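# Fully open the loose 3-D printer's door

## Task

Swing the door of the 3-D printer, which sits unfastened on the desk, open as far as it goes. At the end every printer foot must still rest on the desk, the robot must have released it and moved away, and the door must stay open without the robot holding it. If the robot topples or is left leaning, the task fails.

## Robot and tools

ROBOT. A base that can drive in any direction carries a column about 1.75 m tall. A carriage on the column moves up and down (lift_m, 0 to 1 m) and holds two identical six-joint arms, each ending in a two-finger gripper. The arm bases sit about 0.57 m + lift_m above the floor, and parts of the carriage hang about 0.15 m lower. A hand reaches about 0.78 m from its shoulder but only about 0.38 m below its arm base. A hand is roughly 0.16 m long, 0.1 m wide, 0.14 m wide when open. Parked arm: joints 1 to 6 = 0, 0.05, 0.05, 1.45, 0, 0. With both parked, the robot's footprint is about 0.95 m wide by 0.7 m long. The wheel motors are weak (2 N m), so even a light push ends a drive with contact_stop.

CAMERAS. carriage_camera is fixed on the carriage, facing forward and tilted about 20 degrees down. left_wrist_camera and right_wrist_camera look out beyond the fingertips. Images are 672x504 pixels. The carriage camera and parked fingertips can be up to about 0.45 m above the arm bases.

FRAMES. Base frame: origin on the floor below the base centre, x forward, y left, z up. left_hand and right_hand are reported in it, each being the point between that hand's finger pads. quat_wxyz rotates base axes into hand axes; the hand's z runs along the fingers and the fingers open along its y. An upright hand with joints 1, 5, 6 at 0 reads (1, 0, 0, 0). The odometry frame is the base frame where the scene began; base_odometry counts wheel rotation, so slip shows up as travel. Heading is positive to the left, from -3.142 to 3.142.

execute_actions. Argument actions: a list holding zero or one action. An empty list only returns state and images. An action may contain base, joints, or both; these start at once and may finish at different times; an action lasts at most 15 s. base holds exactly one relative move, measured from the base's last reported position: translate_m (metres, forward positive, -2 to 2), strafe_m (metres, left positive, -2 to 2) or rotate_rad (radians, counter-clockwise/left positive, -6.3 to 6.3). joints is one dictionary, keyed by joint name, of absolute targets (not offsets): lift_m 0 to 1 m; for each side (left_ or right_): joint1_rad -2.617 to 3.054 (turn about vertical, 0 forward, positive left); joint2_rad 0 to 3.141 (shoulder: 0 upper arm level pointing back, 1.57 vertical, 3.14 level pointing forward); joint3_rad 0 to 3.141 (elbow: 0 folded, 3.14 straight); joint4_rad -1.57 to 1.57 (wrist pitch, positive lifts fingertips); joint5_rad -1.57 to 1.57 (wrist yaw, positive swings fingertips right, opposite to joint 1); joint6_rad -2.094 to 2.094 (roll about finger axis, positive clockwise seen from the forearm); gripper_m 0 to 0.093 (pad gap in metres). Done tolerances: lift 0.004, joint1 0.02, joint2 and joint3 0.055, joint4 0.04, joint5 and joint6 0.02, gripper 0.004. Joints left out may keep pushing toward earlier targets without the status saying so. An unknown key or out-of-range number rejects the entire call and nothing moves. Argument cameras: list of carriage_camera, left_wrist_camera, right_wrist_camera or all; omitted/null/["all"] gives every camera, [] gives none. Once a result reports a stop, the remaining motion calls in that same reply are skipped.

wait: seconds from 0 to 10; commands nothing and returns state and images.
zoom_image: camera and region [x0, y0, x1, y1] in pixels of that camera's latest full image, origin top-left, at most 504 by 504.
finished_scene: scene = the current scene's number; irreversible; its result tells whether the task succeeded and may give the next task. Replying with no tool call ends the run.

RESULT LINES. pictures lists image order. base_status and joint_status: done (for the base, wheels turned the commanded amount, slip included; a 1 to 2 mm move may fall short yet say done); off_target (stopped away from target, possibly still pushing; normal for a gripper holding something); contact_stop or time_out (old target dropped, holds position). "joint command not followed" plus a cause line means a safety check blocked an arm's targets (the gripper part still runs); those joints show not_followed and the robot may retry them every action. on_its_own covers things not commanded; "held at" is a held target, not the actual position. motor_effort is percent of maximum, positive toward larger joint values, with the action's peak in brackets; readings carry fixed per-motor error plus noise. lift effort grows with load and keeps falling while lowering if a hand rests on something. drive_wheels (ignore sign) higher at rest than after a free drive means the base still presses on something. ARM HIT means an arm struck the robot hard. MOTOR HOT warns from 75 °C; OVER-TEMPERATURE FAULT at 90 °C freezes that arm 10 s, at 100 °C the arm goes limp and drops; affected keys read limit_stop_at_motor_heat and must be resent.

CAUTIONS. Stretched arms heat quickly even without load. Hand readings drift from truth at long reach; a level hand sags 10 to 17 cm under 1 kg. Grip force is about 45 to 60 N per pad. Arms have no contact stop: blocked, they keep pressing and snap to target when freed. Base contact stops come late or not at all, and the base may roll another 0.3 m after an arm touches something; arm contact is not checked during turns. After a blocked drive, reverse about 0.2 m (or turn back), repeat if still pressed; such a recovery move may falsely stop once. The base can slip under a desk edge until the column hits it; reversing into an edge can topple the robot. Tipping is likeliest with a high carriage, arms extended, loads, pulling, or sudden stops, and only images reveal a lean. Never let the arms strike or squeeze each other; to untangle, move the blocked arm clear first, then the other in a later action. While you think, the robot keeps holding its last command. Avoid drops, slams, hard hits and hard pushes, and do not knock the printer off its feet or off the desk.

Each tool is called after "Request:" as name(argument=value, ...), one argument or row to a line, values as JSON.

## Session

Request:
execute_actions(
  actions=[],
  cameras=["carriage_camera"],
)

Scene clock: 0.00 s.
base_odometry: x=+0.000 y=+0.000 heading=+0.000 (m, m, rad; odometry frame)
base_status: not commanded
joint_positions: lift_m=+0.297 left_joint1_rad=+0.026 left_joint2_rad=+0.050 left_joint3_rad=+0.053 left_joint4_rad=+1.396 left_joint5_rad=+0.032 left_joint6_rad=+0.021 left_gripper_m=+0.095 right_joint1_rad=-0.031 right_joint2_rad=+0.031 right_joint3_rad=+0.040 right_joint4_rad=+1.468 right_joint5_rad=+0.004 right_joint6_rad=-0.034 right_gripper_m=+0.094
joint_status: not commanded
motor_effort: lift_m=+17 drive_wheels=+2 (%)
left_hand: x=+0.3079 y=+0.3256 z=+1.2760 quat_wxyz=(+0.996, +0.016, +0.086, +0.022) (m; base frame)
right_hand: x=+0.2881 y=-0.3314 z=+1.2751 quat_wxyz=(+0.998, +0.002, +0.047, -0.032) (m; base frame)
pictures: carriage_camera
Images, in order (width x height): carriage_camera 672x504.

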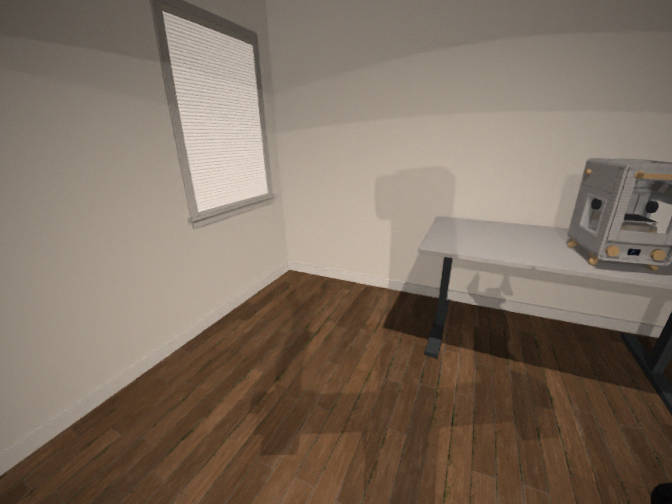

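Request:
execute_actions(
  actions=[
    {"base":{"rotate_rad":-0.4},"joints":{"lift_m":0.66,"left_joint2_rad":1.6,"left_joint3_rad":1.2,"left_joint4_rad":-0.85,"left_joint6_rad":1.57,"left_joint1_rad":0,"left_joint5_rad":0,"left_gripper_m":0.055}},
  ],
  cameras=[],
)

Request:
execute_actions(
  actions=[
    {"base":{"strafe_m":-0.8},"joints":{"left_joint2_rad":2.1,"left_joint3_rad":1.68}},
  ],
  cameras=["carriage_camera","left_wrist_camera"],
)

Scene clock: 4.50 s.
base_odometry: x=+0.000 y=+0.000 heading=-0.399 (m, m, rad; odometry frame)
base_status: done
joint_positions: lift_m=+0.660 left_joint1_rad=+0.010 left_joint2_rad=+1.605 left_joint3_rad=+1.178 left_joint4_rad=-0.847 left_joint5_rad=+0.003 left_joint6_rad=+1.561 left_gripper_m=+0.055 right_joint1_rad=-0.031 right_joint2_rad=+0.031 right_joint3_rad=+0.040 right_joint4_rad=+1.467 right_joint5_rad=+0.004 right_joint6_rad=-0.034 right_gripper_m=+0.094
joint_status: all done
motor_effort: lift_m=+18(22) drive_wheels=+14(40) (%)
left_hand: x=+0.6135 y=+0.3328 z=+1.3046 quat_wxyz=(+0.106, +0.693, +0.706, +0.104) (m; base frame)
right_hand: x=+0.2884 y=-0.3314 z=+1.6377 quat_wxyz=(+0.998, +0.002, +0.047, -0.032) (m; base frame)
pictures: none
No camera images: the call's "cameras" was empty. Leave "cameras" out to get every camera's image.

Scene clock: 8.50 s.
base_odometry: x=-0.313 y=-0.736 heading=-0.401 (m, m, rad; odometry frame)
base_status: done
joint_positions: lift_m=+0.660 left_joint1_rad=+0.004 left_joint2_rad=+2.104 left_joint3_rad=+1.649 left_joint4_rad=-0.848 left_joint5_rad=+0.003 left_joint6_rad=+1.561 left_gripper_m=+0.055 right_joint1_rad=-0.031 right_joint2_rad=+0.031 right_joint3_rad=+0.040 right_joint4_rad=+1.467 right_joint5_rad=+0.004 right_joint6_rad=-0.034 right_gripper_m=+0.094
joint_status: all done
motor_effort: lift_m=+18(18) drive_wheels=-15(51) (%)
left_hand: x=+0.7301 y=+0.3312 z=+1.2589 quat_wxyz=(+0.095, +0.696, +0.705, +0.093) (m; base frame)
right_hand: x=+0.2884 y=-0.3314 z=+1.6377 quat_wxyz=(+0.998, +0.002, +0.047, -0.032) (m; base frame)
pictures: carriage_camera, left_wrist_camera
Images, in order (width x height): carriage_camera 672x504, left_wrist_camera 672x504.

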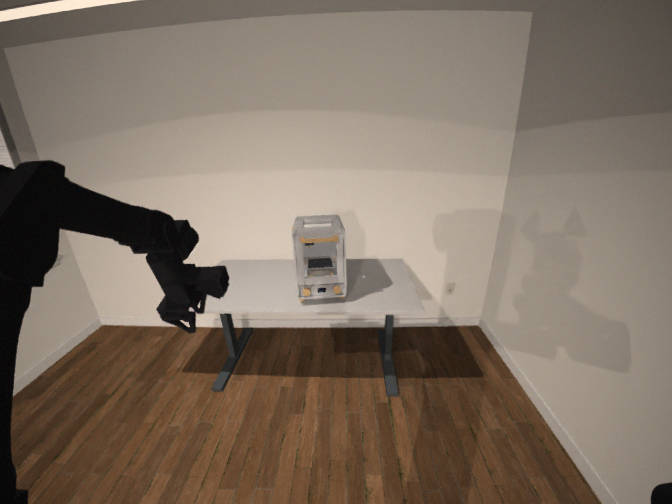

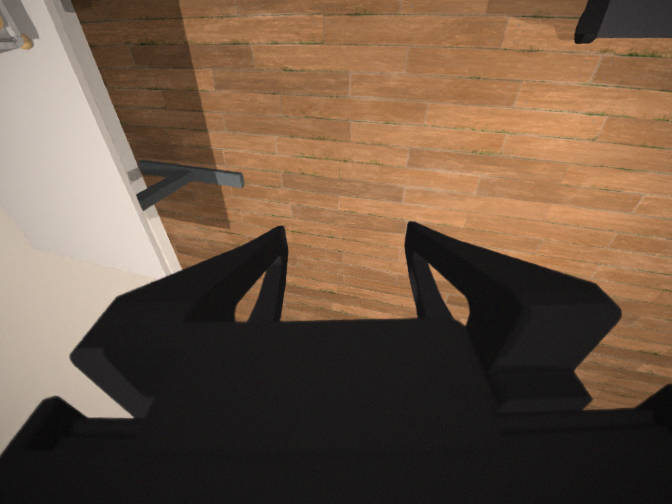

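Request:
execute_actions(
  actions=[
    {"base":{"strafe_m":-0.24}},
  ],
  cameras=[],
)

Request:
execute_actions(
  actions=[
    {"base":{"translate_m":0.65}},
  ],
  cameras=["carriage_camera","left_wrist_camera"],
)

Scene clock: 14.20 s.
base_odometry: x=-0.407 y=-0.957 heading=-0.402 (m, m, rad; odometry frame)
base_status: done
joint_positions: lift_m=+0.660 left_joint1_rad=+0.002 left_joint2_rad=+2.104 left_joint3_rad=+1.649 left_joint4_rad=-0.849 left_joint5_rad=+0.003 left_joint6_rad=+1.561 left_gripper_m=+0.055 right_joint1_rad=-0.031 right_joint2_rad=+0.031 right_joint3_rad=+0.040 right_joint4_rad=+1.468 right_joint5_rad=+0.004 right_joint6_rad=-0.034 right_gripper_m=+0.094
joint_status: not commanded
motor_effort: lift_m=+18(18) drive_wheels=-15(42) (%)
left_hand: x=+0.7300 y=+0.3305 z=+1.2589 quat_wxyz=(+0.095, +0.697, +0.705, +0.093) (m; base frame)
right_hand: x=+0.2881 y=-0.3314 z=+1.6377 quat_wxyz=(+0.998, +0.002, +0.047, -0.032) (m; base frame)
pictures: none
No camera images: the call's "cameras" was empty. Leave "cameras" out to get every camera's image.

Scene clock: 17.83 s.
base_odometry: x=+0.191 y=-1.213 heading=-0.404 (m, m, rad; odometry frame)
base_status: done
joint_positions: lift_m=+0.660 left_joint1_rad=+0.001 left_joint2_rad=+2.104 left_joint3_rad=+1.649 left_joint4_rad=-0.852 left_joint5_rad=+0.002 left_joint6_rad=+1.561 left_gripper_m=+0.055 right_joint1_rad=-0.031 right_joint2_rad=+0.031 right_joint3_rad=+0.040 right_joint4_rad=+1.468 right_joint5_rad=+0.004 right_joint6_rad=-0.034 right_gripper_m=+0.094
joint_status: not commanded
motor_effort: lift_m=+18(18) drive_wheels=-13(39) (%)
left_hand: x=+0.7294 y=+0.3300 z=+1.2587 quat_wxyz=(+0.094, +0.697, +0.705, +0.092) (m; base frame)
right_hand: x=+0.2881 y=-0.3314 z=+1.6377 quat_wxyz=(+0.998, +0.002, +0.047, -0.032) (m; base frame)
pictures: carriage_camera, left_wrist_camera
Images, in order (width x height): carriage_camera 672x504, left_wrist_camera 672x504.

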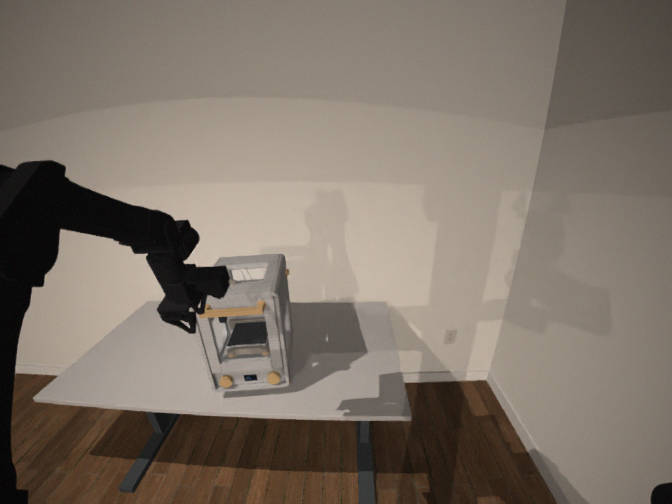

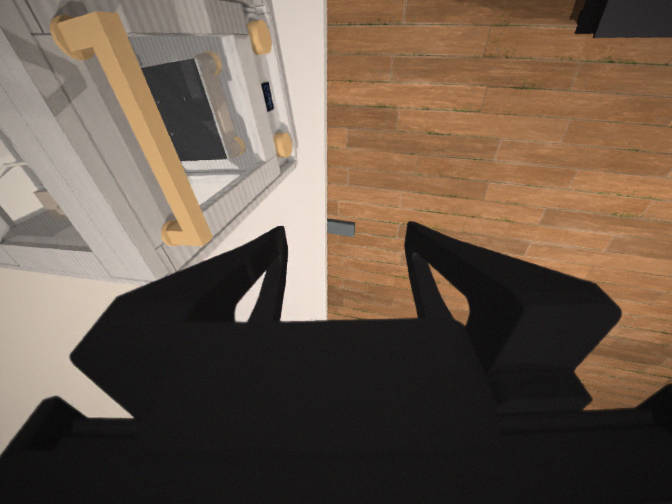

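Request:
execute_actions(
  actions=[
    {"base":{"rotate_rad":0.2},"joints":{"left_joint2_rad":0.05,"left_joint3_rad":0.05,"left_joint4_rad":1.45,"left_joint6_rad":0,"right_joint1_rad":0,"right_joint2_rad":2.1,"right_joint3_rad":1.68,"right_joint4_rad":-0.85,"right_joint6_rad":1.57,"right_gripper_m":0.05}},
  ],
  cameras=[],
)

Request:
execute_actions(
  actions=[
    {"base":{"strafe_m":0.42}},
  ],
  cameras=[],
)

Request:
execute_actions(
  actions=[
    {"base":{"translate_m":0.18},"joints":{"lift_m":0.6}},
  ],
  cameras=["carriage_camera","right_wrist_camera"],
)

Scene clock: 24.53 s.
base_odometry: x=+0.191 y=-1.213 heading=-0.205 (m, m, rad; odometry frame)
base_status: done
joint_positions: lift_m=+0.660 left_joint1_rad=-0.001 left_joint2_rad=+0.057 left_joint3_rad=+0.069 left_joint4_rad=+1.457 left_joint5_rad=+0.002 left_joint6_rad=+0.009 left_gripper_m=+0.055 right_joint1_rad=-0.009 right_joint2_rad=+2.109 right_joint3_rad=+1.651 right_joint4_rad=-0.854 right_joint5_rad=+0.005 right_joint6_rad=+1.561 right_gripper_m=+0.050
joint_status: all done
motor_effort: lift_m=+18(18) drive_wheels=+14(30) (%)
left_hand: x=+0.2903 y=+0.3296 z=+1.6450 quat_wxyz=(+0.999, +0.001, +0.051, +0.004) (m; base frame)
right_hand: x=+0.7292 y=-0.3348 z=+1.2572 quat_wxyz=(+0.094, +0.701, +0.701, +0.089) (m; base frame)
pictures: none
No camera images: the call's "cameras" was empty. Leave "cameras" out to get every camera's image.

Scene clock: 27.53 s.
base_odometry: x=+0.276 y=-0.802 heading=-0.203 (m, m, rad; odometry frame)
base_status: done
joint_positions: lift_m=+0.660 left_joint1_rad=-0.001 left_joint2_rad=+0.057 left_joint3_rad=+0.069 left_joint4_rad=+1.454 left_joint5_rad=+0.002 left_joint6_rad=+0.009 left_gripper_m=+0.055 right_joint1_rad=-0.003 right_joint2_rad=+2.109 right_joint3_rad=+1.651 right_joint4_rad=-0.853 right_joint5_rad=+0.005 right_joint6_rad=+1.561 right_gripper_m=+0.050
joint_status: not commanded
motor_effort: lift_m=+18(18) drive_wheels=-17(46) (%)
left_hand: x=+0.2910 y=+0.3296 z=+1.6449 quat_wxyz=(+0.999, +0.001, +0.052, +0.004) (m; base frame)
right_hand: x=+0.7295 y=-0.3322 z=+1.2572 quat_wxyz=(+0.094, +0.699, +0.703, +0.090) (m; base frame)
pictures: none
No camera images: the call's "cameras" was empty. Leave "cameras" out to get every camera's image.

Scene clock: 29.63 s.
base_odometry: x=+0.452 y=-0.837 heading=-0.202 (m, m, rad; odometry frame)
base_status: done
joint_positions: lift_m=+0.600 left_joint1_rad=-0.001 left_joint2_rad=+0.057 left_joint3_rad=+0.069 left_joint4_rad=+1.451 left_joint5_rad=+0.002 left_joint6_rad=+0.009 left_gripper_m=+0.055 right_joint1_rad=-0.002 right_joint2_rad=+2.104 right_joint3_rad=+1.661 right_joint4_rad=-0.854 right_joint5_rad=+0.004 right_joint6_rad=+1.561 right_gripper_m=+0.050
joint_status: all done
motor_effort: lift_m=+16(16) drive_wheels=-11(37) (%)
left_hand: x=+0.2917 y=+0.3296 z=+1.5851 quat_wxyz=(+0.999, +0.001, +0.054, +0.004) (m; base frame)
right_hand: x=+0.7322 y=-0.3316 z=+1.2025 quat_wxyz=(+0.099, +0.698, +0.703, +0.094) (m; base frame)
pictures: carriage_camera, right_wrist_camera
Images, in order (width x height): carriage_camera 672x504, right_wrist_camera 672x504.

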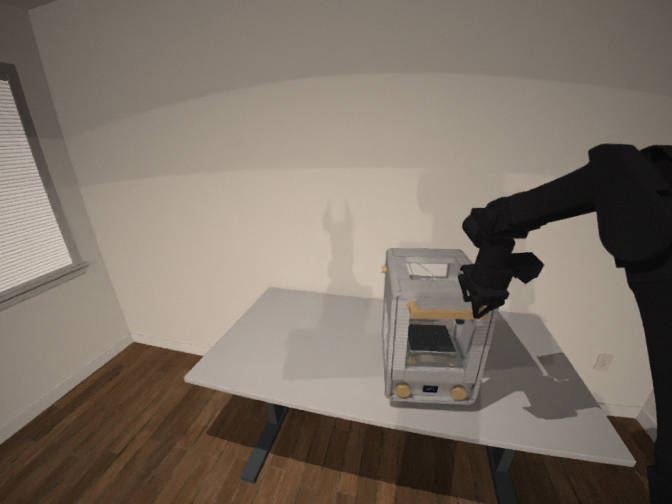

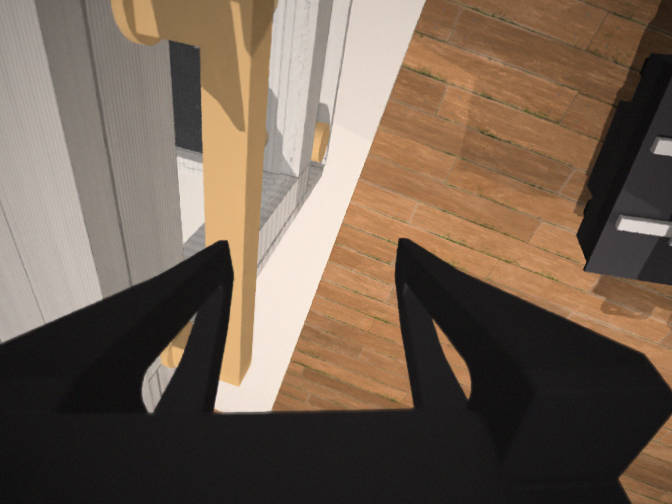

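Request:
execute_actions(
  actions=[
    {"base":{"translate_m":0.03}},
  ],
  cameras=[],
)

Request:
execute_actions(
  actions=[
    {"base":{"strafe_m":0.03},"joints":{"lift_m":0.575}},
  ],
  cameras=["carriage_camera","right_wrist_camera"],
)

Scene clock: 33.07 s.
base_odometry: x=+0.482 y=-0.843 heading=-0.201 (m, m, rad; odometry frame)
base_status: done
joint_positions: lift_m=+0.600 left_joint1_rad=-0.001 left_joint2_rad=+0.057 left_joint3_rad=+0.069 left_joint4_rad=+1.451 left_joint5_rad=+0.002 left_joint6_rad=+0.009 left_gripper_m=+0.055 right_joint1_rad=-0.002 right_joint2_rad=+2.104 right_joint3_rad=+1.661 right_joint4_rad=-0.854 right_joint5_rad=+0.004 right_joint6_rad=+1.561 right_gripper_m=+0.050
joint_status: not commanded
motor_effort: lift_m=+16(16) drive_wheels=-11(39) (%)
left_hand: x=+0.2918 y=+0.3296 z=+1.5851 quat_wxyz=(+0.999, +0.001, +0.054, +0.004) (m; base frame)
right_hand: x=+0.7323 y=-0.3316 z=+1.2026 quat_wxyz=(+0.099, +0.698, +0.703, +0.094) (m; base frame)
pictures: none
No camera images: the call's "cameras" was empty. Leave "cameras" out to get every camera's image.

Scene clock: 34.07 s.
base_odometry: x=+0.488 y=-0.814 heading=-0.202 (m, m, rad; odometry frame)
base_status: done
joint_positions: lift_m=+0.575 left_joint1_rad=-0.001 left_joint2_rad=+0.057 left_joint3_rad=+0.065 left_joint4_rad=+1.451 left_joint5_rad=+0.002 left_joint6_rad=+0.009 left_gripper_m=+0.055 right_joint1_rad=-0.002 right_joint2_rad=+2.107 right_joint3_rad=+1.661 right_joint4_rad=-0.853 right_joint5_rad=+0.004 right_joint6_rad=+1.561 right_gripper_m=+0.050
joint_status: all done
motor_effort: lift_m=+16(16) drive_wheels=-9(32) (%)
left_hand: x=+0.2930 y=+0.3296 z=+1.5590 quat_wxyz=(+0.998, +0.001, +0.056, +0.004) (m; base frame)
right_hand: x=+0.7323 y=-0.3316 z=+1.1761 quat_wxyz=(+0.098, +0.698, +0.703, +0.094) (m; base frame)
pictures: carriage_camera, right_wrist_camera
Images, in order (width x height): carriage_camera 672x504, right_wrist_camera 672x504.

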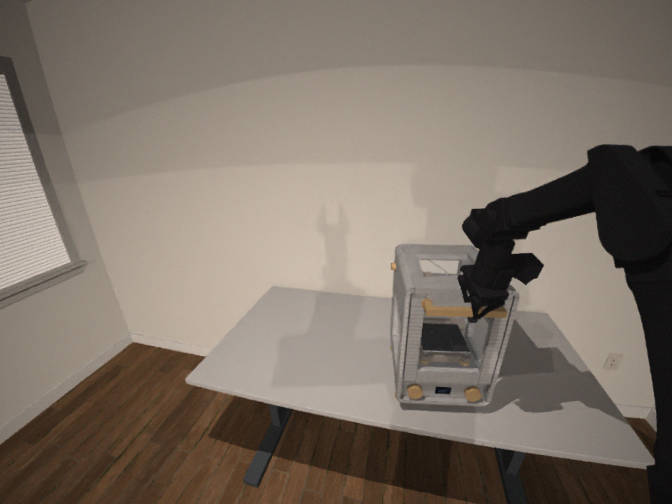

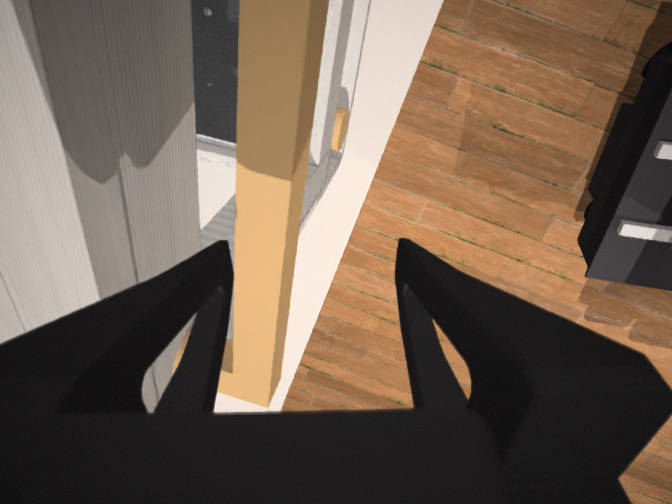

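Request:
execute_actions(
  actions=[
    {"base":{"translate_m":0.018},"joints":{"lift_m":0.545}},
  ],
  cameras=["carriage_camera","right_wrist_camera"],
)

Scene clock: 37.67 s.
base_odometry: x=+0.506 y=-0.817 heading=-0.201 (m, m, rad; odometry frame)
base_status: done
joint_positions: lift_m=+0.545 left_joint1_rad=-0.001 left_joint2_rad=+0.057 left_joint3_rad=+0.065 left_joint4_rad=+1.449 left_joint5_rad=+0.002 left_joint6_rad=+0.009 left_gripper_m=+0.055 right_joint1_rad=-0.002 right_joint2_rad=+2.100 right_joint3_rad=+1.666 right_joint4_rad=-0.851 right_joint5_rad=+0.005 right_joint6_rad=+1.562 right_gripper_m=+0.050
joint_status: all done
motor_effort: lift_m=+16(16) drive_wheels=-12(35) (%)
left_hand: x=+0.2934 y=+0.3296 z=+1.5290 quat_wxyz=(+0.998, +0.001, +0.057, +0.004) (m; base frame)
right_hand: x=+0.7348 y=-0.3317 z=+1.1511 quat_wxyz=(+0.103, +0.698, +0.702, +0.098) (m; base frame)
pictures: carriage_camera, right_wrist_camera
Images, in order (width x height): carriage_camera 672x504, right_wrist_camera 672x504.

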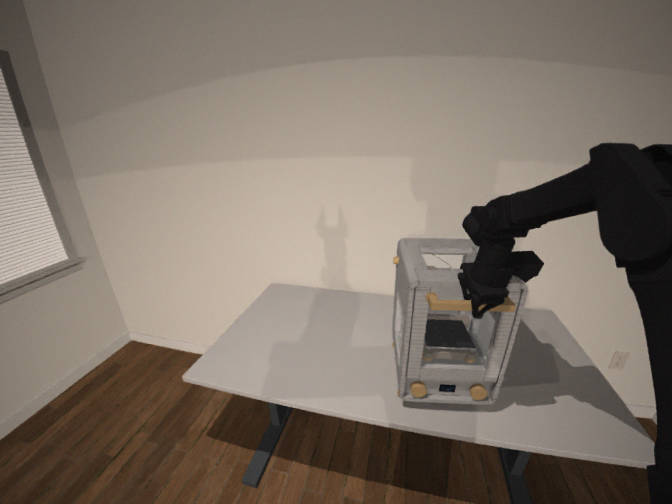

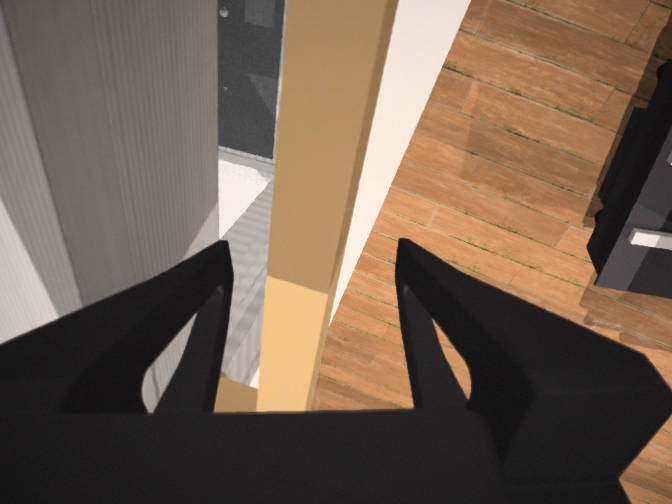

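Request:
execute_actions(
  actions=[
    {"base":{"translate_m":-0.008},"joints":{"right_gripper_m":0.045}},
  ],
  cameras=[],
)

Request:
execute_actions(
  actions=[
    {"joints":{"lift_m":0.515}},
  ],
  cameras=["carriage_camera","right_wrist_camera"],
)

Scene clock: 44.00 s.
base_odometry: x=+0.498 y=-0.816 heading=-0.201 (m, m, rad; odometry frame)
base_status: done
joint_positions: lift_m=+0.545 left_joint1_rad=-0.001 left_joint2_rad=+0.057 left_joint3_rad=+0.065 left_joint4_rad=+1.451 left_joint5_rad=+0.002 left_joint6_rad=+0.009 left_gripper_m=+0.055 right_joint1_rad=-0.002 right_joint2_rad=+2.100 right_joint3_rad=+1.666 right_joint4_rad=-0.850 right_joint5_rad=+0.005 right_joint6_rad=+1.562 right_gripper_m=+0.045
joint_status: all done
motor_effort: lift_m=+16(16) drive_wheels=-10(35) (%)
left_hand: x=+0.2931 y=+0.3296 z=+1.5291 quat_wxyz=(+0.998, +0.001, +0.056, +0.004) (m; base frame)
right_hand: x=+0.7350 y=-0.3317 z=+1.1511 quat_wxyz=(+0.103, +0.698, +0.702, +0.099) (m; base frame)
pictures: none
No camera images: the call's "cameras" was empty. Leave "cameras" out to get every camera's image.

Scene clock: 44.63 s.
base_odometry: x=+0.498 y=-0.816 heading=-0.201 (m, m, rad; odometry frame)
base_status: not commanded
joint_positions: lift_m=+0.515 left_joint1_rad=-0.001 left_joint2_rad=+0.057 left_joint3_rad=+0.065 left_joint4_rad=+1.450 left_joint5_rad=+0.002 left_joint6_rad=+0.009 left_gripper_m=+0.055 right_joint1_rad=-0.002 right_joint2_rad=+2.098 right_joint3_rad=+1.666 right_joint4_rad=-0.816 right_joint5_rad=+0.005 right_joint6_rad=+1.564 right_gripper_m=+0.045
joint_status: all done
motor_effort: lift_m=+16(16) drive_wheels=-10(10) (%)
left_hand: x=+0.2932 y=+0.3296 z=+1.4991 quat_wxyz=(+0.998, +0.001, +0.056, +0.004) (m; base frame)
right_hand: x=+0.7430 y=-0.3317 z=+1.1246 quat_wxyz=(+0.116, +0.697, +0.699, +0.111) (m; base frame)
pictures: carriage_camera, right_wrist_camera
Images, in order (width x height): carriage_camera 672x504, right_wrist_camera 672x504.

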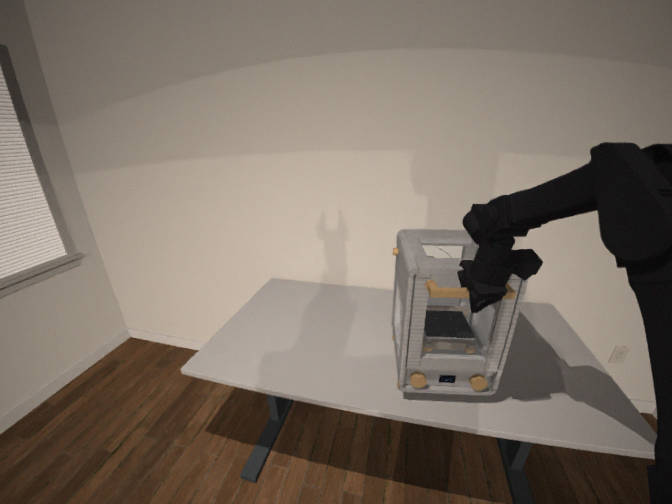

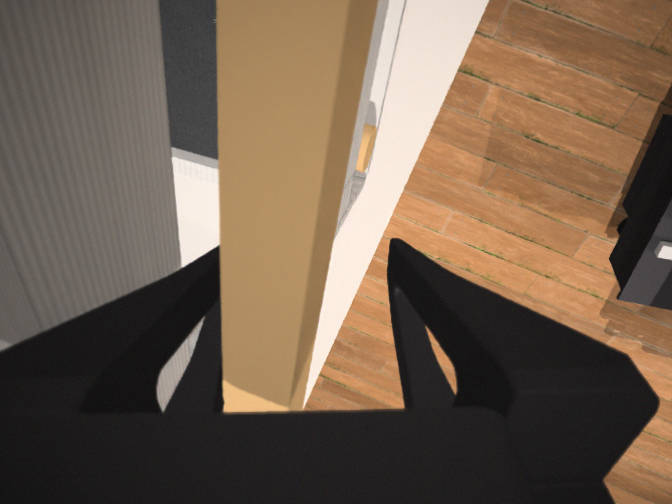

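Hooked.

Request:
execute_actions(
  actions=[
    {"base":{"translate_m":-0.03},"joints":{"right_joint4_rad":-1.05}},
  ],
  cameras=["carriage_camera","right_wrist_camera"],
)

Scene clock: 47.23 s.
base_odometry: x=+0.469 y=-0.810 heading=-0.201 (m, m, rad; odometry frame)
base_status: done
joint_positions: lift_m=+0.515 left_joint1_rad=-0.001 left_joint2_rad=+0.057 left_joint3_rad=+0.065 left_joint4_rad=+1.450 left_joint5_rad=+0.002 left_joint6_rad=+0.009 left_gripper_m=+0.055 right_joint1_rad=-0.002 right_joint2_rad=+2.097 right_joint3_rad=+1.694 right_joint4_rad=-1.069 right_joint5_rad=+0.005 right_joint6_rad=+1.577 right_gripper_m=+0.045
joint_status: all done
motor_effort: lift_m=+16(16) drive_wheels=+2(37) (%)
left_hand: x=+0.2932 y=+0.3296 z=+1.4991 quat_wxyz=(+0.998, +0.001, +0.056, +0.004) (m; base frame)
right_hand: x=+0.6903 y=-0.3316 z=+1.1205 quat_wxyz=(+0.037, +0.709, +0.703, +0.033) (m; base frame)
pictures: carriage_camera, right_wrist_camera
Images, in order (width x height): carriage_camera 672x504, right_wrist_camera 672x504.

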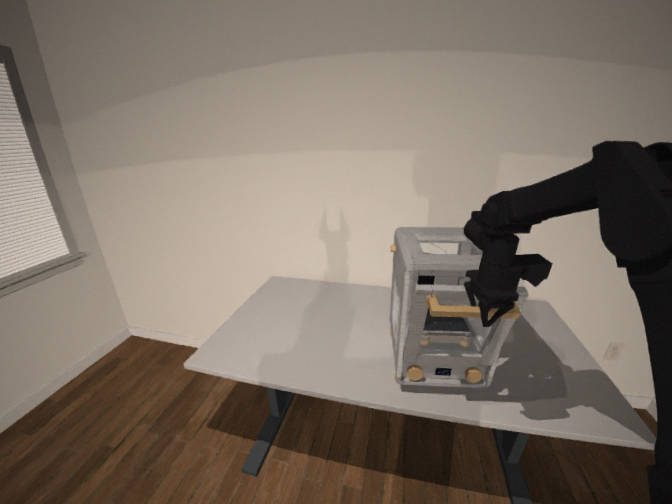

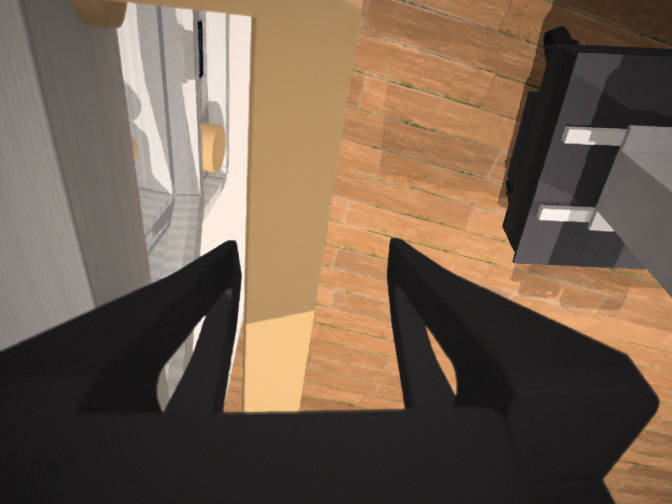

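Same sequence as before, offset +0.04.

Request:
execute_actions(
  actions=[
    {"base":{"translate_m":-0.11},"joints":{"lift_m":0.46,"right_joint4_rad":-0.75,"right_gripper_m":0.035}},
  ],
  cameras=["carriage_camera","right_wrist_camera"],
)

Request:
execute_actions(
  actions=[
    {"base":{"translate_m":-0.13},"joints":{"lift_m":0.38,"right_joint4_rad":-0.3}},
  ],
  cameras=["carriage_camera","right_wrist_camera"],
)

Scene clock: 51.33 s.
base_odometry: x=+0.361 y=-0.787 heading=-0.201 (m, m, rad; odometry frame)
base_status: done
joint_positions: lift_m=+0.460 left_joint1_rad=-0.001 left_joint2_rad=+0.057 left_joint3_rad=+0.063 left_joint4_rad=+1.450 left_joint5_rad=+0.002 left_joint6_rad=+0.009 left_gripper_m=+0.055 right_joint1_rad=-0.002 right_joint2_rad=+2.130 right_joint3_rad=+1.694 right_joint4_rad=-0.711 right_joint5_rad=-0.006 right_joint6_rad=+1.608 right_gripper_m=+0.035
joint_status: all done
motor_effort: lift_m=+16(16) drive_wheels=-7(30) (%)
left_hand: x=+0.2938 y=+0.3296 z=+1.4435 quat_wxyz=(+0.998, +0.001, +0.057, +0.004) (m; base frame)
right_hand: x=+0.7731 y=-0.3299 z=+1.0734 quat_wxyz=(+0.144, +0.704, +0.678, +0.153) (m; base frame)
pictures: carriage_camera, right_wrist_camera
Images, in order (width x height): carriage_camera 672x504, right_wrist_camera 672x504.

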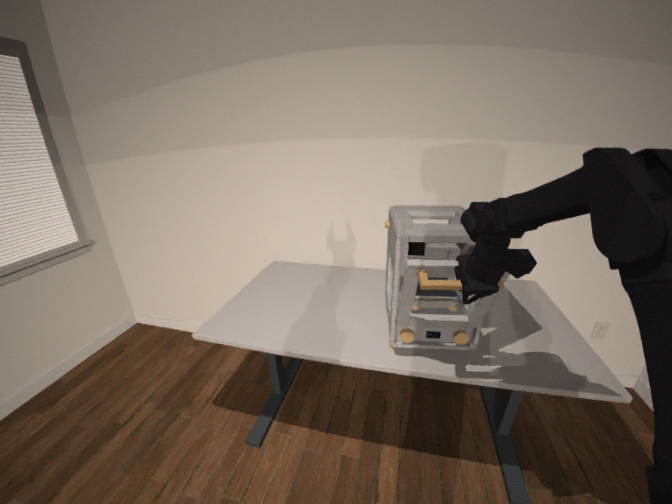

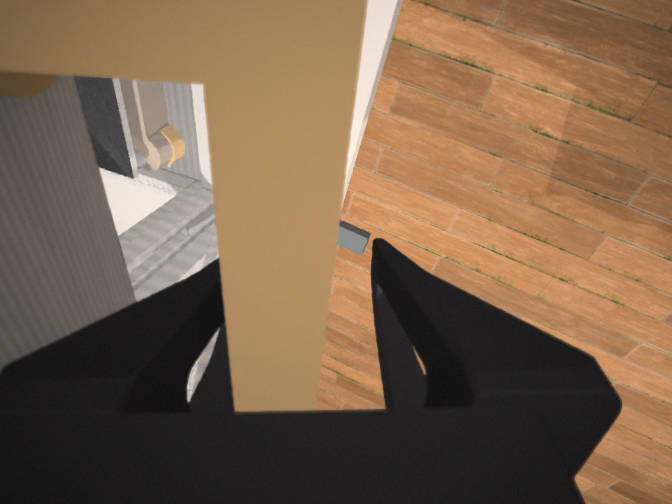

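Scene clock: 53.17 s.
base_odometry: x=+0.234 y=-0.761 heading=-0.201 (m, m, rad; odometry frame)
base_status: done
joint_positions: lift_m=+0.380 left_joint1_rad=-0.001 left_joint2_rad=+0.057 left_joint3_rad=+0.063 left_joint4_rad=+1.450 left_joint5_rad=+0.001 left_joint6_rad=+0.009 left_gripper_m=+0.055 right_joint1_rad=-0.001 right_joint2_rad=+2.105 right_joint3_rad=+1.694 right_joint4_rad=-0.365 right_joint5_rad=+0.004 right_joint6_rad=+1.584 right_gripper_m=+0.035
joint_status: right_joint4_rad off_target (ended at -0.365, target -0.300); the others done
motor_effort: lift_m=+15(16) drive_wheels=-7(33) (%)
left_hand: x=+0.2939 y=+0.3297 z=+1.3635 quat_wxyz=(+0.998, +0.001, +0.058, +0.004) (m; base frame)
right_hand: x=+0.8430 y=-0.3314 z=+1.0551 quat_wxyz=(+0.273, +0.657, +0.647, +0.274) (m; base frame)
pictures: carriage_camera, right_wrist_camera
Images, in order (width x height): carriage_camera 672x504, right_wrist_camera 672x504.

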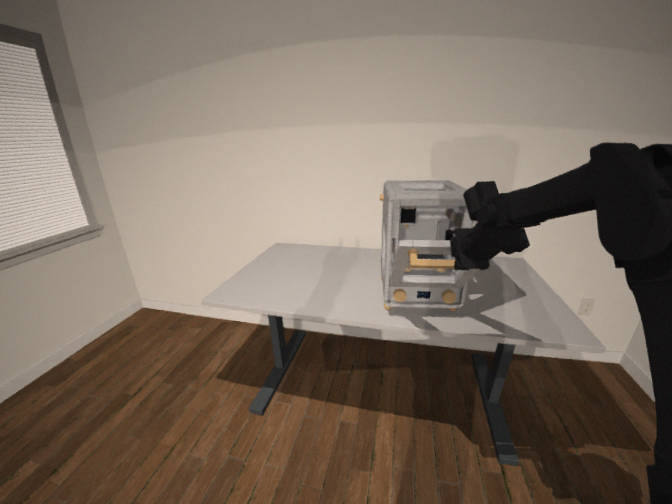

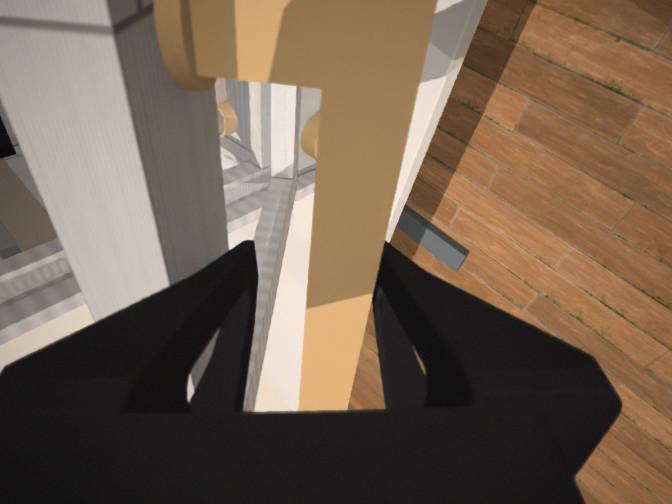

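Request:
execute_actions(
  actions=[
    {"base":{"translate_m":-0.09},"joints":{"lift_m":0.23,"right_joint4_rad":0.0}},
  ],
  cameras=["right_wrist_camera"],
)

Request:
execute_actions(
  actions=[
    {"base":{"translate_m":-0.03},"joints":{"lift_m":0.14,"right_joint4_rad":0.1}},
  ],
  cameras=["carriage_camera","right_wrist_camera"],
)

Scene clock: 56.67 s.
base_odometry: x=+0.146 y=-0.743 heading=-0.201 (m, m, rad; odometry frame)
base_status: done
joint_positions: lift_m=+0.230 left_joint1_rad=-0.001 left_joint2_rad=+0.057 left_joint3_rad=+0.063 left_joint4_rad=+1.451 left_joint5_rad=+0.001 left_joint6_rad=+0.009 left_gripper_m=+0.055 right_joint1_rad=-0.001 right_joint2_rad=+2.121 right_joint3_rad=+1.672 right_joint4_rad=-0.085 right_joint5_rad=+0.001 right_joint6_rad=+1.584 right_gripper_m=+0.035
joint_status: right_joint4_rad off_target (ended at -0.085, target +0.000); the others done
motor_effort: lift_m=+16(16) drive_wheels=-9(29) (%)
left_hand: x=+0.2935 y=+0.3297 z=+1.2135 quat_wxyz=(+0.998, +0.001, +0.057, +0.004) (m; base frame)
right_hand: x=+0.8810 y=-0.3311 z=+0.9405 quat_wxyz=(+0.349, +0.619, +0.609, +0.352) (m; base frame)
pictures: right_wrist_camera
Images, in order (width x height): right_wrist_camera 672x504.

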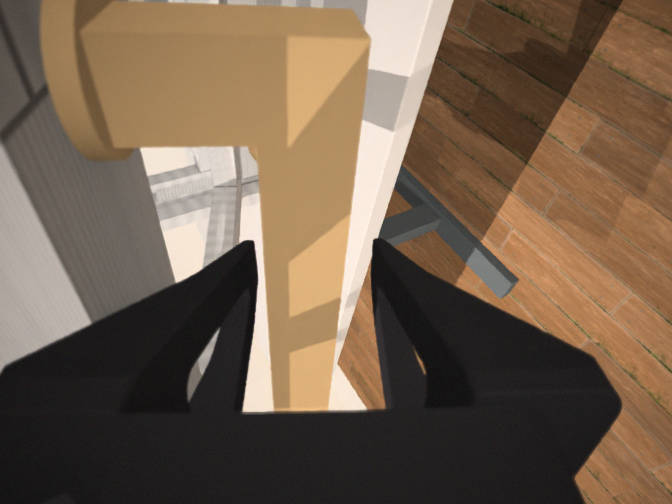

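Scene clock: 57.70 s.
base_odometry: x=+0.116 y=-0.736 heading=-0.201 (m, m, rad; odometry frame)
base_status: done
joint_positions: lift_m=+0.140 left_joint1_rad=-0.001 left_joint2_rad=+0.057 left_joint3_rad=+0.063 left_joint4_rad=+1.451 left_joint5_rad=+0.001 left_joint6_rad=+0.009 left_gripper_m=+0.055 right_joint1_rad=-0.001 right_joint2_rad=+2.126 right_joint3_rad=+1.672 right_joint4_rad=+0.030 right_joint5_rad=+0.003 right_joint6_rad=+1.591 right_gripper_m=+0.035
joint_status: right_joint4_rad off_target (ended at +0.030, target +0.100); the others done
motor_effort: lift_m=+16(17) drive_wheels=-8(32) (%)
left_hand: x=+0.2935 y=+0.3297 z=+1.1235 quat_wxyz=(+0.998, +0.001, +0.057, +0.004) (m; base frame)
right_hand: x=+0.8943 y=-0.3313 z=+0.8723 quat_wxyz=(+0.381, +0.601, +0.587, +0.386) (m; base frame)
pictures: carriage_camera, right_wrist_camera
Images, in order (width x height): carriage_camera 672x504, right_wrist_camera 672x504.

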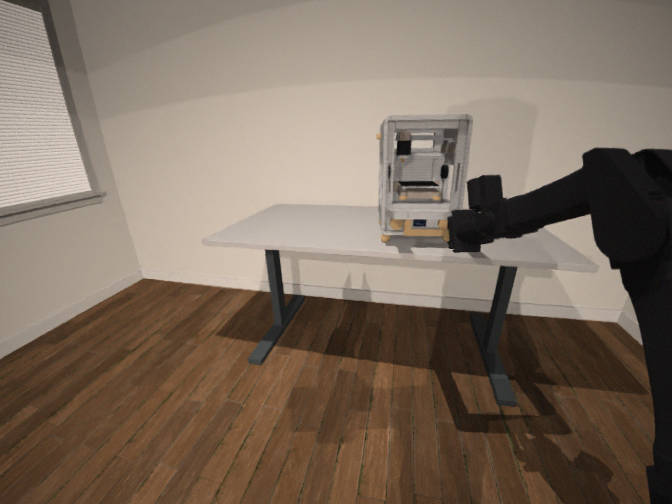

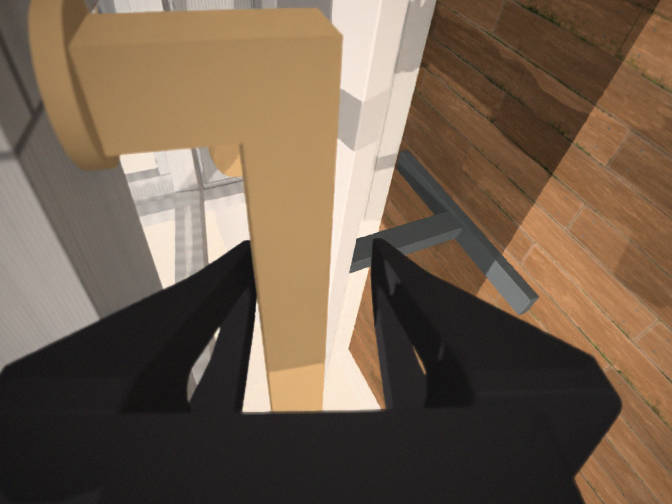

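Request:
execute_actions(
  actions=[
    {"base":{"translate_m":-0.1}},
  ],
  cameras=[],
)

Request:
execute_actions(
  actions=[
    {"joints":{"lift_m":0.29,"right_joint4_rad":-0.1,"right_gripper_m":0.0}},
  ],
  cameras=["carriage_camera"],
)

Request:
execute_actions(
  actions=[
    {"base":{"translate_m":0.14},"joints":{"lift_m":0.27}},
  ],
  cameras=["carriage_camera","right_wrist_camera"],
)

Scene clock: 63.13 s.
base_odometry: x=+0.018 y=-0.716 heading=-0.201 (m, m, rad; odometry frame)
base_status: done
joint_positions: lift_m=+0.140 left_joint1_rad=-0.001 left_joint2_rad=+0.057 left_joint3_rad=+0.063 left_joint4_rad=+1.451 left_joint5_rad=+0.001 left_joint6_rad=+0.009 left_gripper_m=+0.055 right_joint1_rad=-0.001 right_joint2_rad=+2.108 right_joint3_rad=+1.672 right_joint4_rad=+0.088 right_joint5_rad=+0.003 right_joint6_rad=+1.580 right_gripper_m=+0.035
joint_status: not commanded
on_its_own: right_joint4_rad moved +0.058 to your old target +0.100
motor_effort: lift_m=+16(16) drive_wheels=-7(35) (%)
left_hand: x=+0.2935 y=+0.3297 z=+1.1235 quat_wxyz=(+0.998, +0.001, +0.057, +0.004) (m; base frame)
right_hand: x=+0.8982 y=-0.3313 z=+0.8968 quat_wxyz=(+0.405, +0.582, +0.575, +0.407) (m; base frame)
pictures: none
No camera images: the call's "cameras" was empty. Leave "cameras" out to get every camera's image.

Scene clock: 64.27 s.
base_odometry: x=+0.018 y=-0.716 heading=-0.201 (m, m, rad; odometry frame)
base_status: not commanded
joint_positions: lift_m=+0.290 left_joint1_rad=-0.001 left_joint2_rad=+0.057 left_joint3_rad=+0.063 left_joint4_rad=+1.451 left_joint5_rad=+0.001 left_joint6_rad=+0.009 left_gripper_m=+0.055 right_joint1_rad=-0.001 right_joint2_rad=+2.100 right_joint3_rad=+1.672 right_joint4_rad=-0.098 right_joint5_rad=+0.003 right_joint6_rad=+1.579 right_gripper_m=+0.000
joint_status: all done
motor_effort: lift_m=+18(22) drive_wheels=-6(8) (%)
left_hand: x=+0.2936 y=+0.3297 z=+1.2732 quat_wxyz=(+0.998, +0.001, +0.057, +0.004) (m; base frame)
right_hand: x=+0.8783 y=-0.3313 z=+1.0096 quat_wxyz=(+0.352, +0.616, +0.609, +0.353) (m; base frame)
pictures: carriage_camera
Images, in order (width x height): carriage_camera 672x504.

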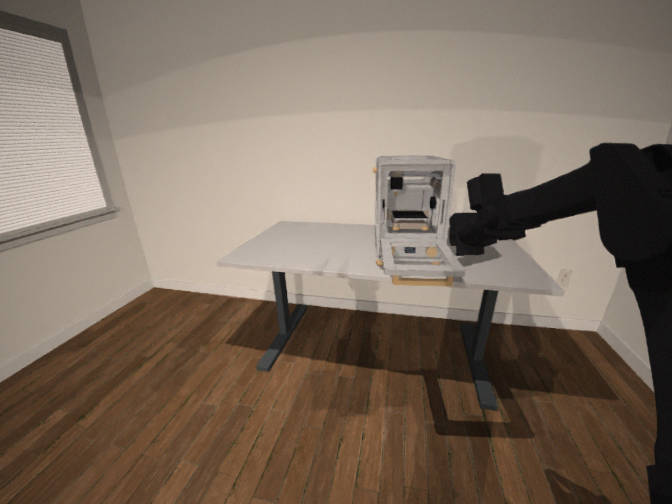

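Scene clock: 66.17 s.
base_odometry: x=+0.155 y=-0.743 heading=-0.200 (m, m, rad; odometry frame)
base_status: done
joint_positions: lift_m=+0.270 left_joint1_rad=-0.001 left_joint2_rad=+0.057 left_joint3_rad=+0.063 left_joint4_rad=+1.451 left_joint5_rad=+0.001 left_joint6_rad=+0.009 left_gripper_m=+0.055 right_joint1_rad=-0.001 right_joint2_rad=+2.105 right_joint3_rad=+1.672 right_joint4_rad=-0.106 right_joint5_rad=+0.003 right_joint6_rad=+1.579 right_gripper_m=+0.000
joint_status: all done
motor_effort: lift_m=+16(16) drive_wheels=+8(43) (%)
left_hand: x=+0.2937 y=+0.3298 z=+1.2535 quat_wxyz=(+0.998, +0.001, +0.057, +0.004) (m; base frame)
right_hand: x=+0.8776 y=-0.3313 z=+0.9855 quat_wxyz=(+0.349, +0.618, +0.612, +0.349) (m; base frame)
pictures: carriage_camera, right_wrist_camera
Images, in order (width x height): carriage_camera 672x504, right_wrist_camera 672x504.

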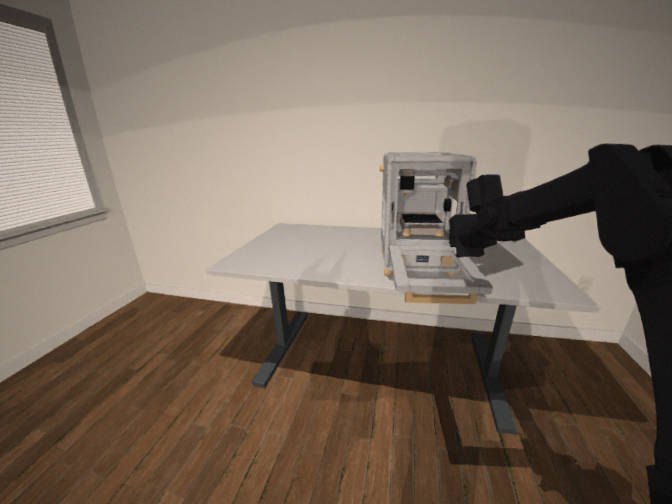

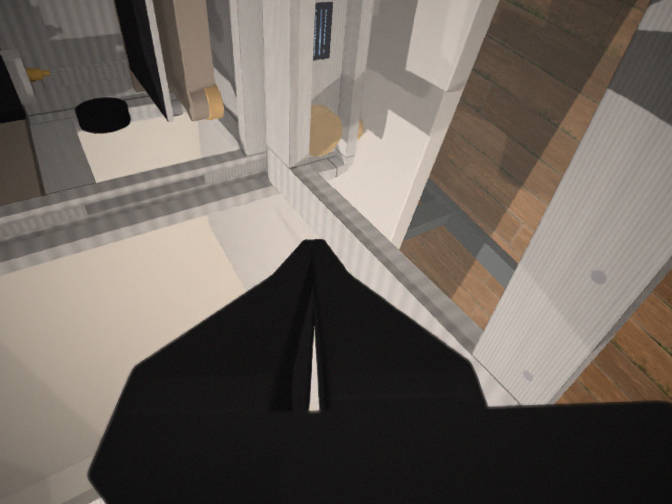

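Request:
execute_actions(
  actions=[
    {"joints":{"lift_m":0.16}},
  ],
  cameras=["carriage_camera","right_wrist_camera"],
)

Request:
execute_actions(
  actions=[
    {"base":{"translate_m":-0.4},"joints":{"lift_m":0.27}},
  ],
  cameras=["carriage_camera"],
)

Request:
zoom_image(
  camera="carriage_camera",
  region=[300,140,500,300],
)

Scene clock: 70.83 s.
base_odometry: x=+0.155 y=-0.743 heading=-0.200 (m, m, rad; odometry frame)
base_status: not commanded
joint_positions: lift_m=+0.160 left_joint1_rad=-0.001 left_joint2_rad=+0.057 left_joint3_rad=+0.063 left_joint4_rad=+1.451 left_joint5_rad=+0.001 left_joint6_rad=+0.009 left_gripper_m=+0.055 right_joint1_rad=-0.001 right_joint2_rad=+2.104 right_joint3_rad=+1.672 right_joint4_rad=-0.087 right_joint5_rad=+0.003 right_joint6_rad=+1.579 right_gripper_m=+0.000
joint_status: all done
motor_effort: lift_m=+16(17) drive_wheels=+9(8) (%)
left_hand: x=+0.2936 y=+0.3297 z=+1.1435 quat_wxyz=(+0.998, +0.001, +0.057, +0.004) (m; base frame)
right_hand: x=+0.8798 y=-0.3313 z=+0.8804 quat_wxyz=(+0.355, +0.615, +0.608, +0.355) (m; base frame)
pictures: carriage_camera, right_wrist_camera
Images, in order (width x height): carriage_camera 672x504, right_wrist_camera 672x504.

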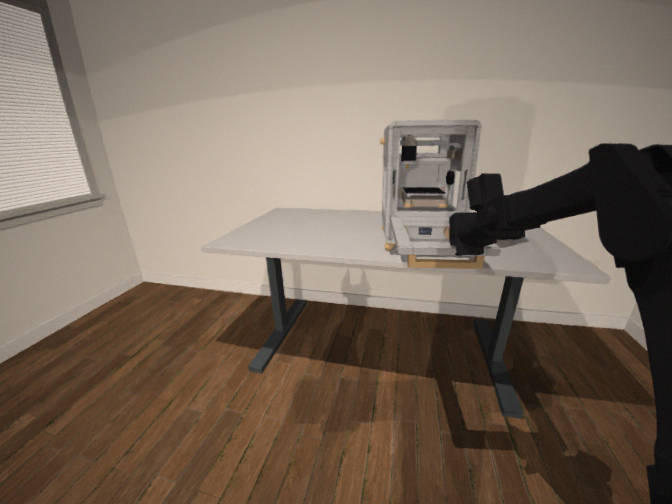

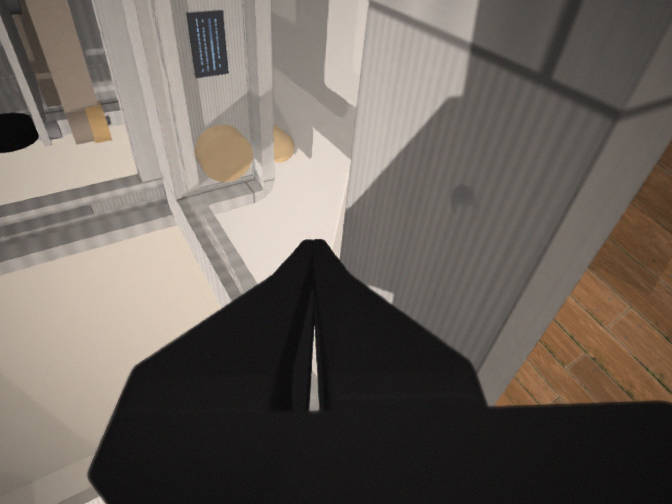

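Scene clock: 73.77 s.
base_odometry: x=-0.237 y=-0.664 heading=-0.200 (m, m, rad; odometry frame)
base_status: done
joint_positions: lift_m=+0.270 left_joint1_rad=-0.001 left_joint2_rad=+0.057 left_joint3_rad=+0.063 left_joint4_rad=+1.450 left_joint5_rad=+0.001 left_joint6_rad=+0.009 left_gripper_m=+0.055 right_joint1_rad=-0.001 right_joint2_rad=+2.100 right_joint3_rad=+1.672 right_joint4_rad=-0.098 right_joint5_rad=+0.004 right_joint6_rad=+1.579 right_gripper_m=+0.000
joint_status: all done
motor_effort: lift_m=+18(22) drive_wheels=-5(34) (%)
left_hand: x=+0.2939 y=+0.3298 z=+1.2532 quat_wxyz=(+0.998, +0.001, +0.058, +0.004) (m; base frame)
right_hand: x=+0.8782 y=-0.3315 z=+0.9895 quat_wxyz=(+0.352, +0.617, +0.609, +0.353) (m; base frame)
pictures: carriage_camera
Images, in order (width x height): carriage_camera 672x504.

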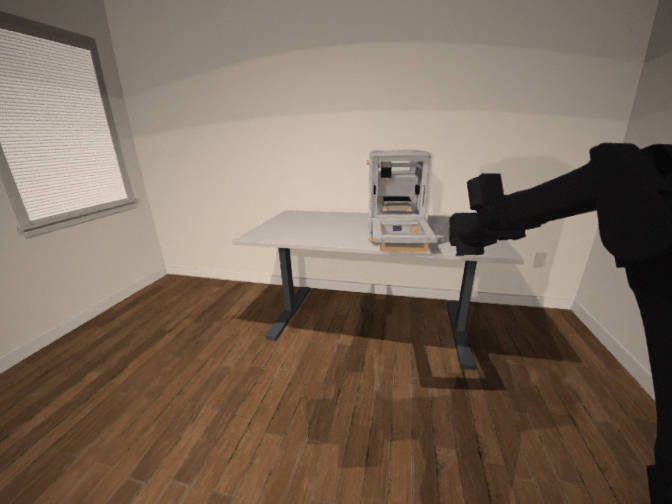

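Region (300, 140, 500, 300) of carriage_camera's 672x504 image, scaled by 2.520, with more detail than that image has; it fills the top 403 rows of this view, and the rest is white.

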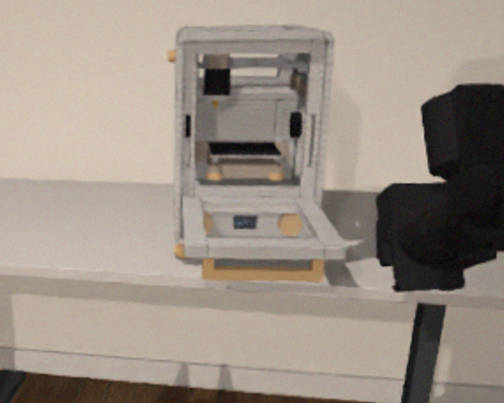

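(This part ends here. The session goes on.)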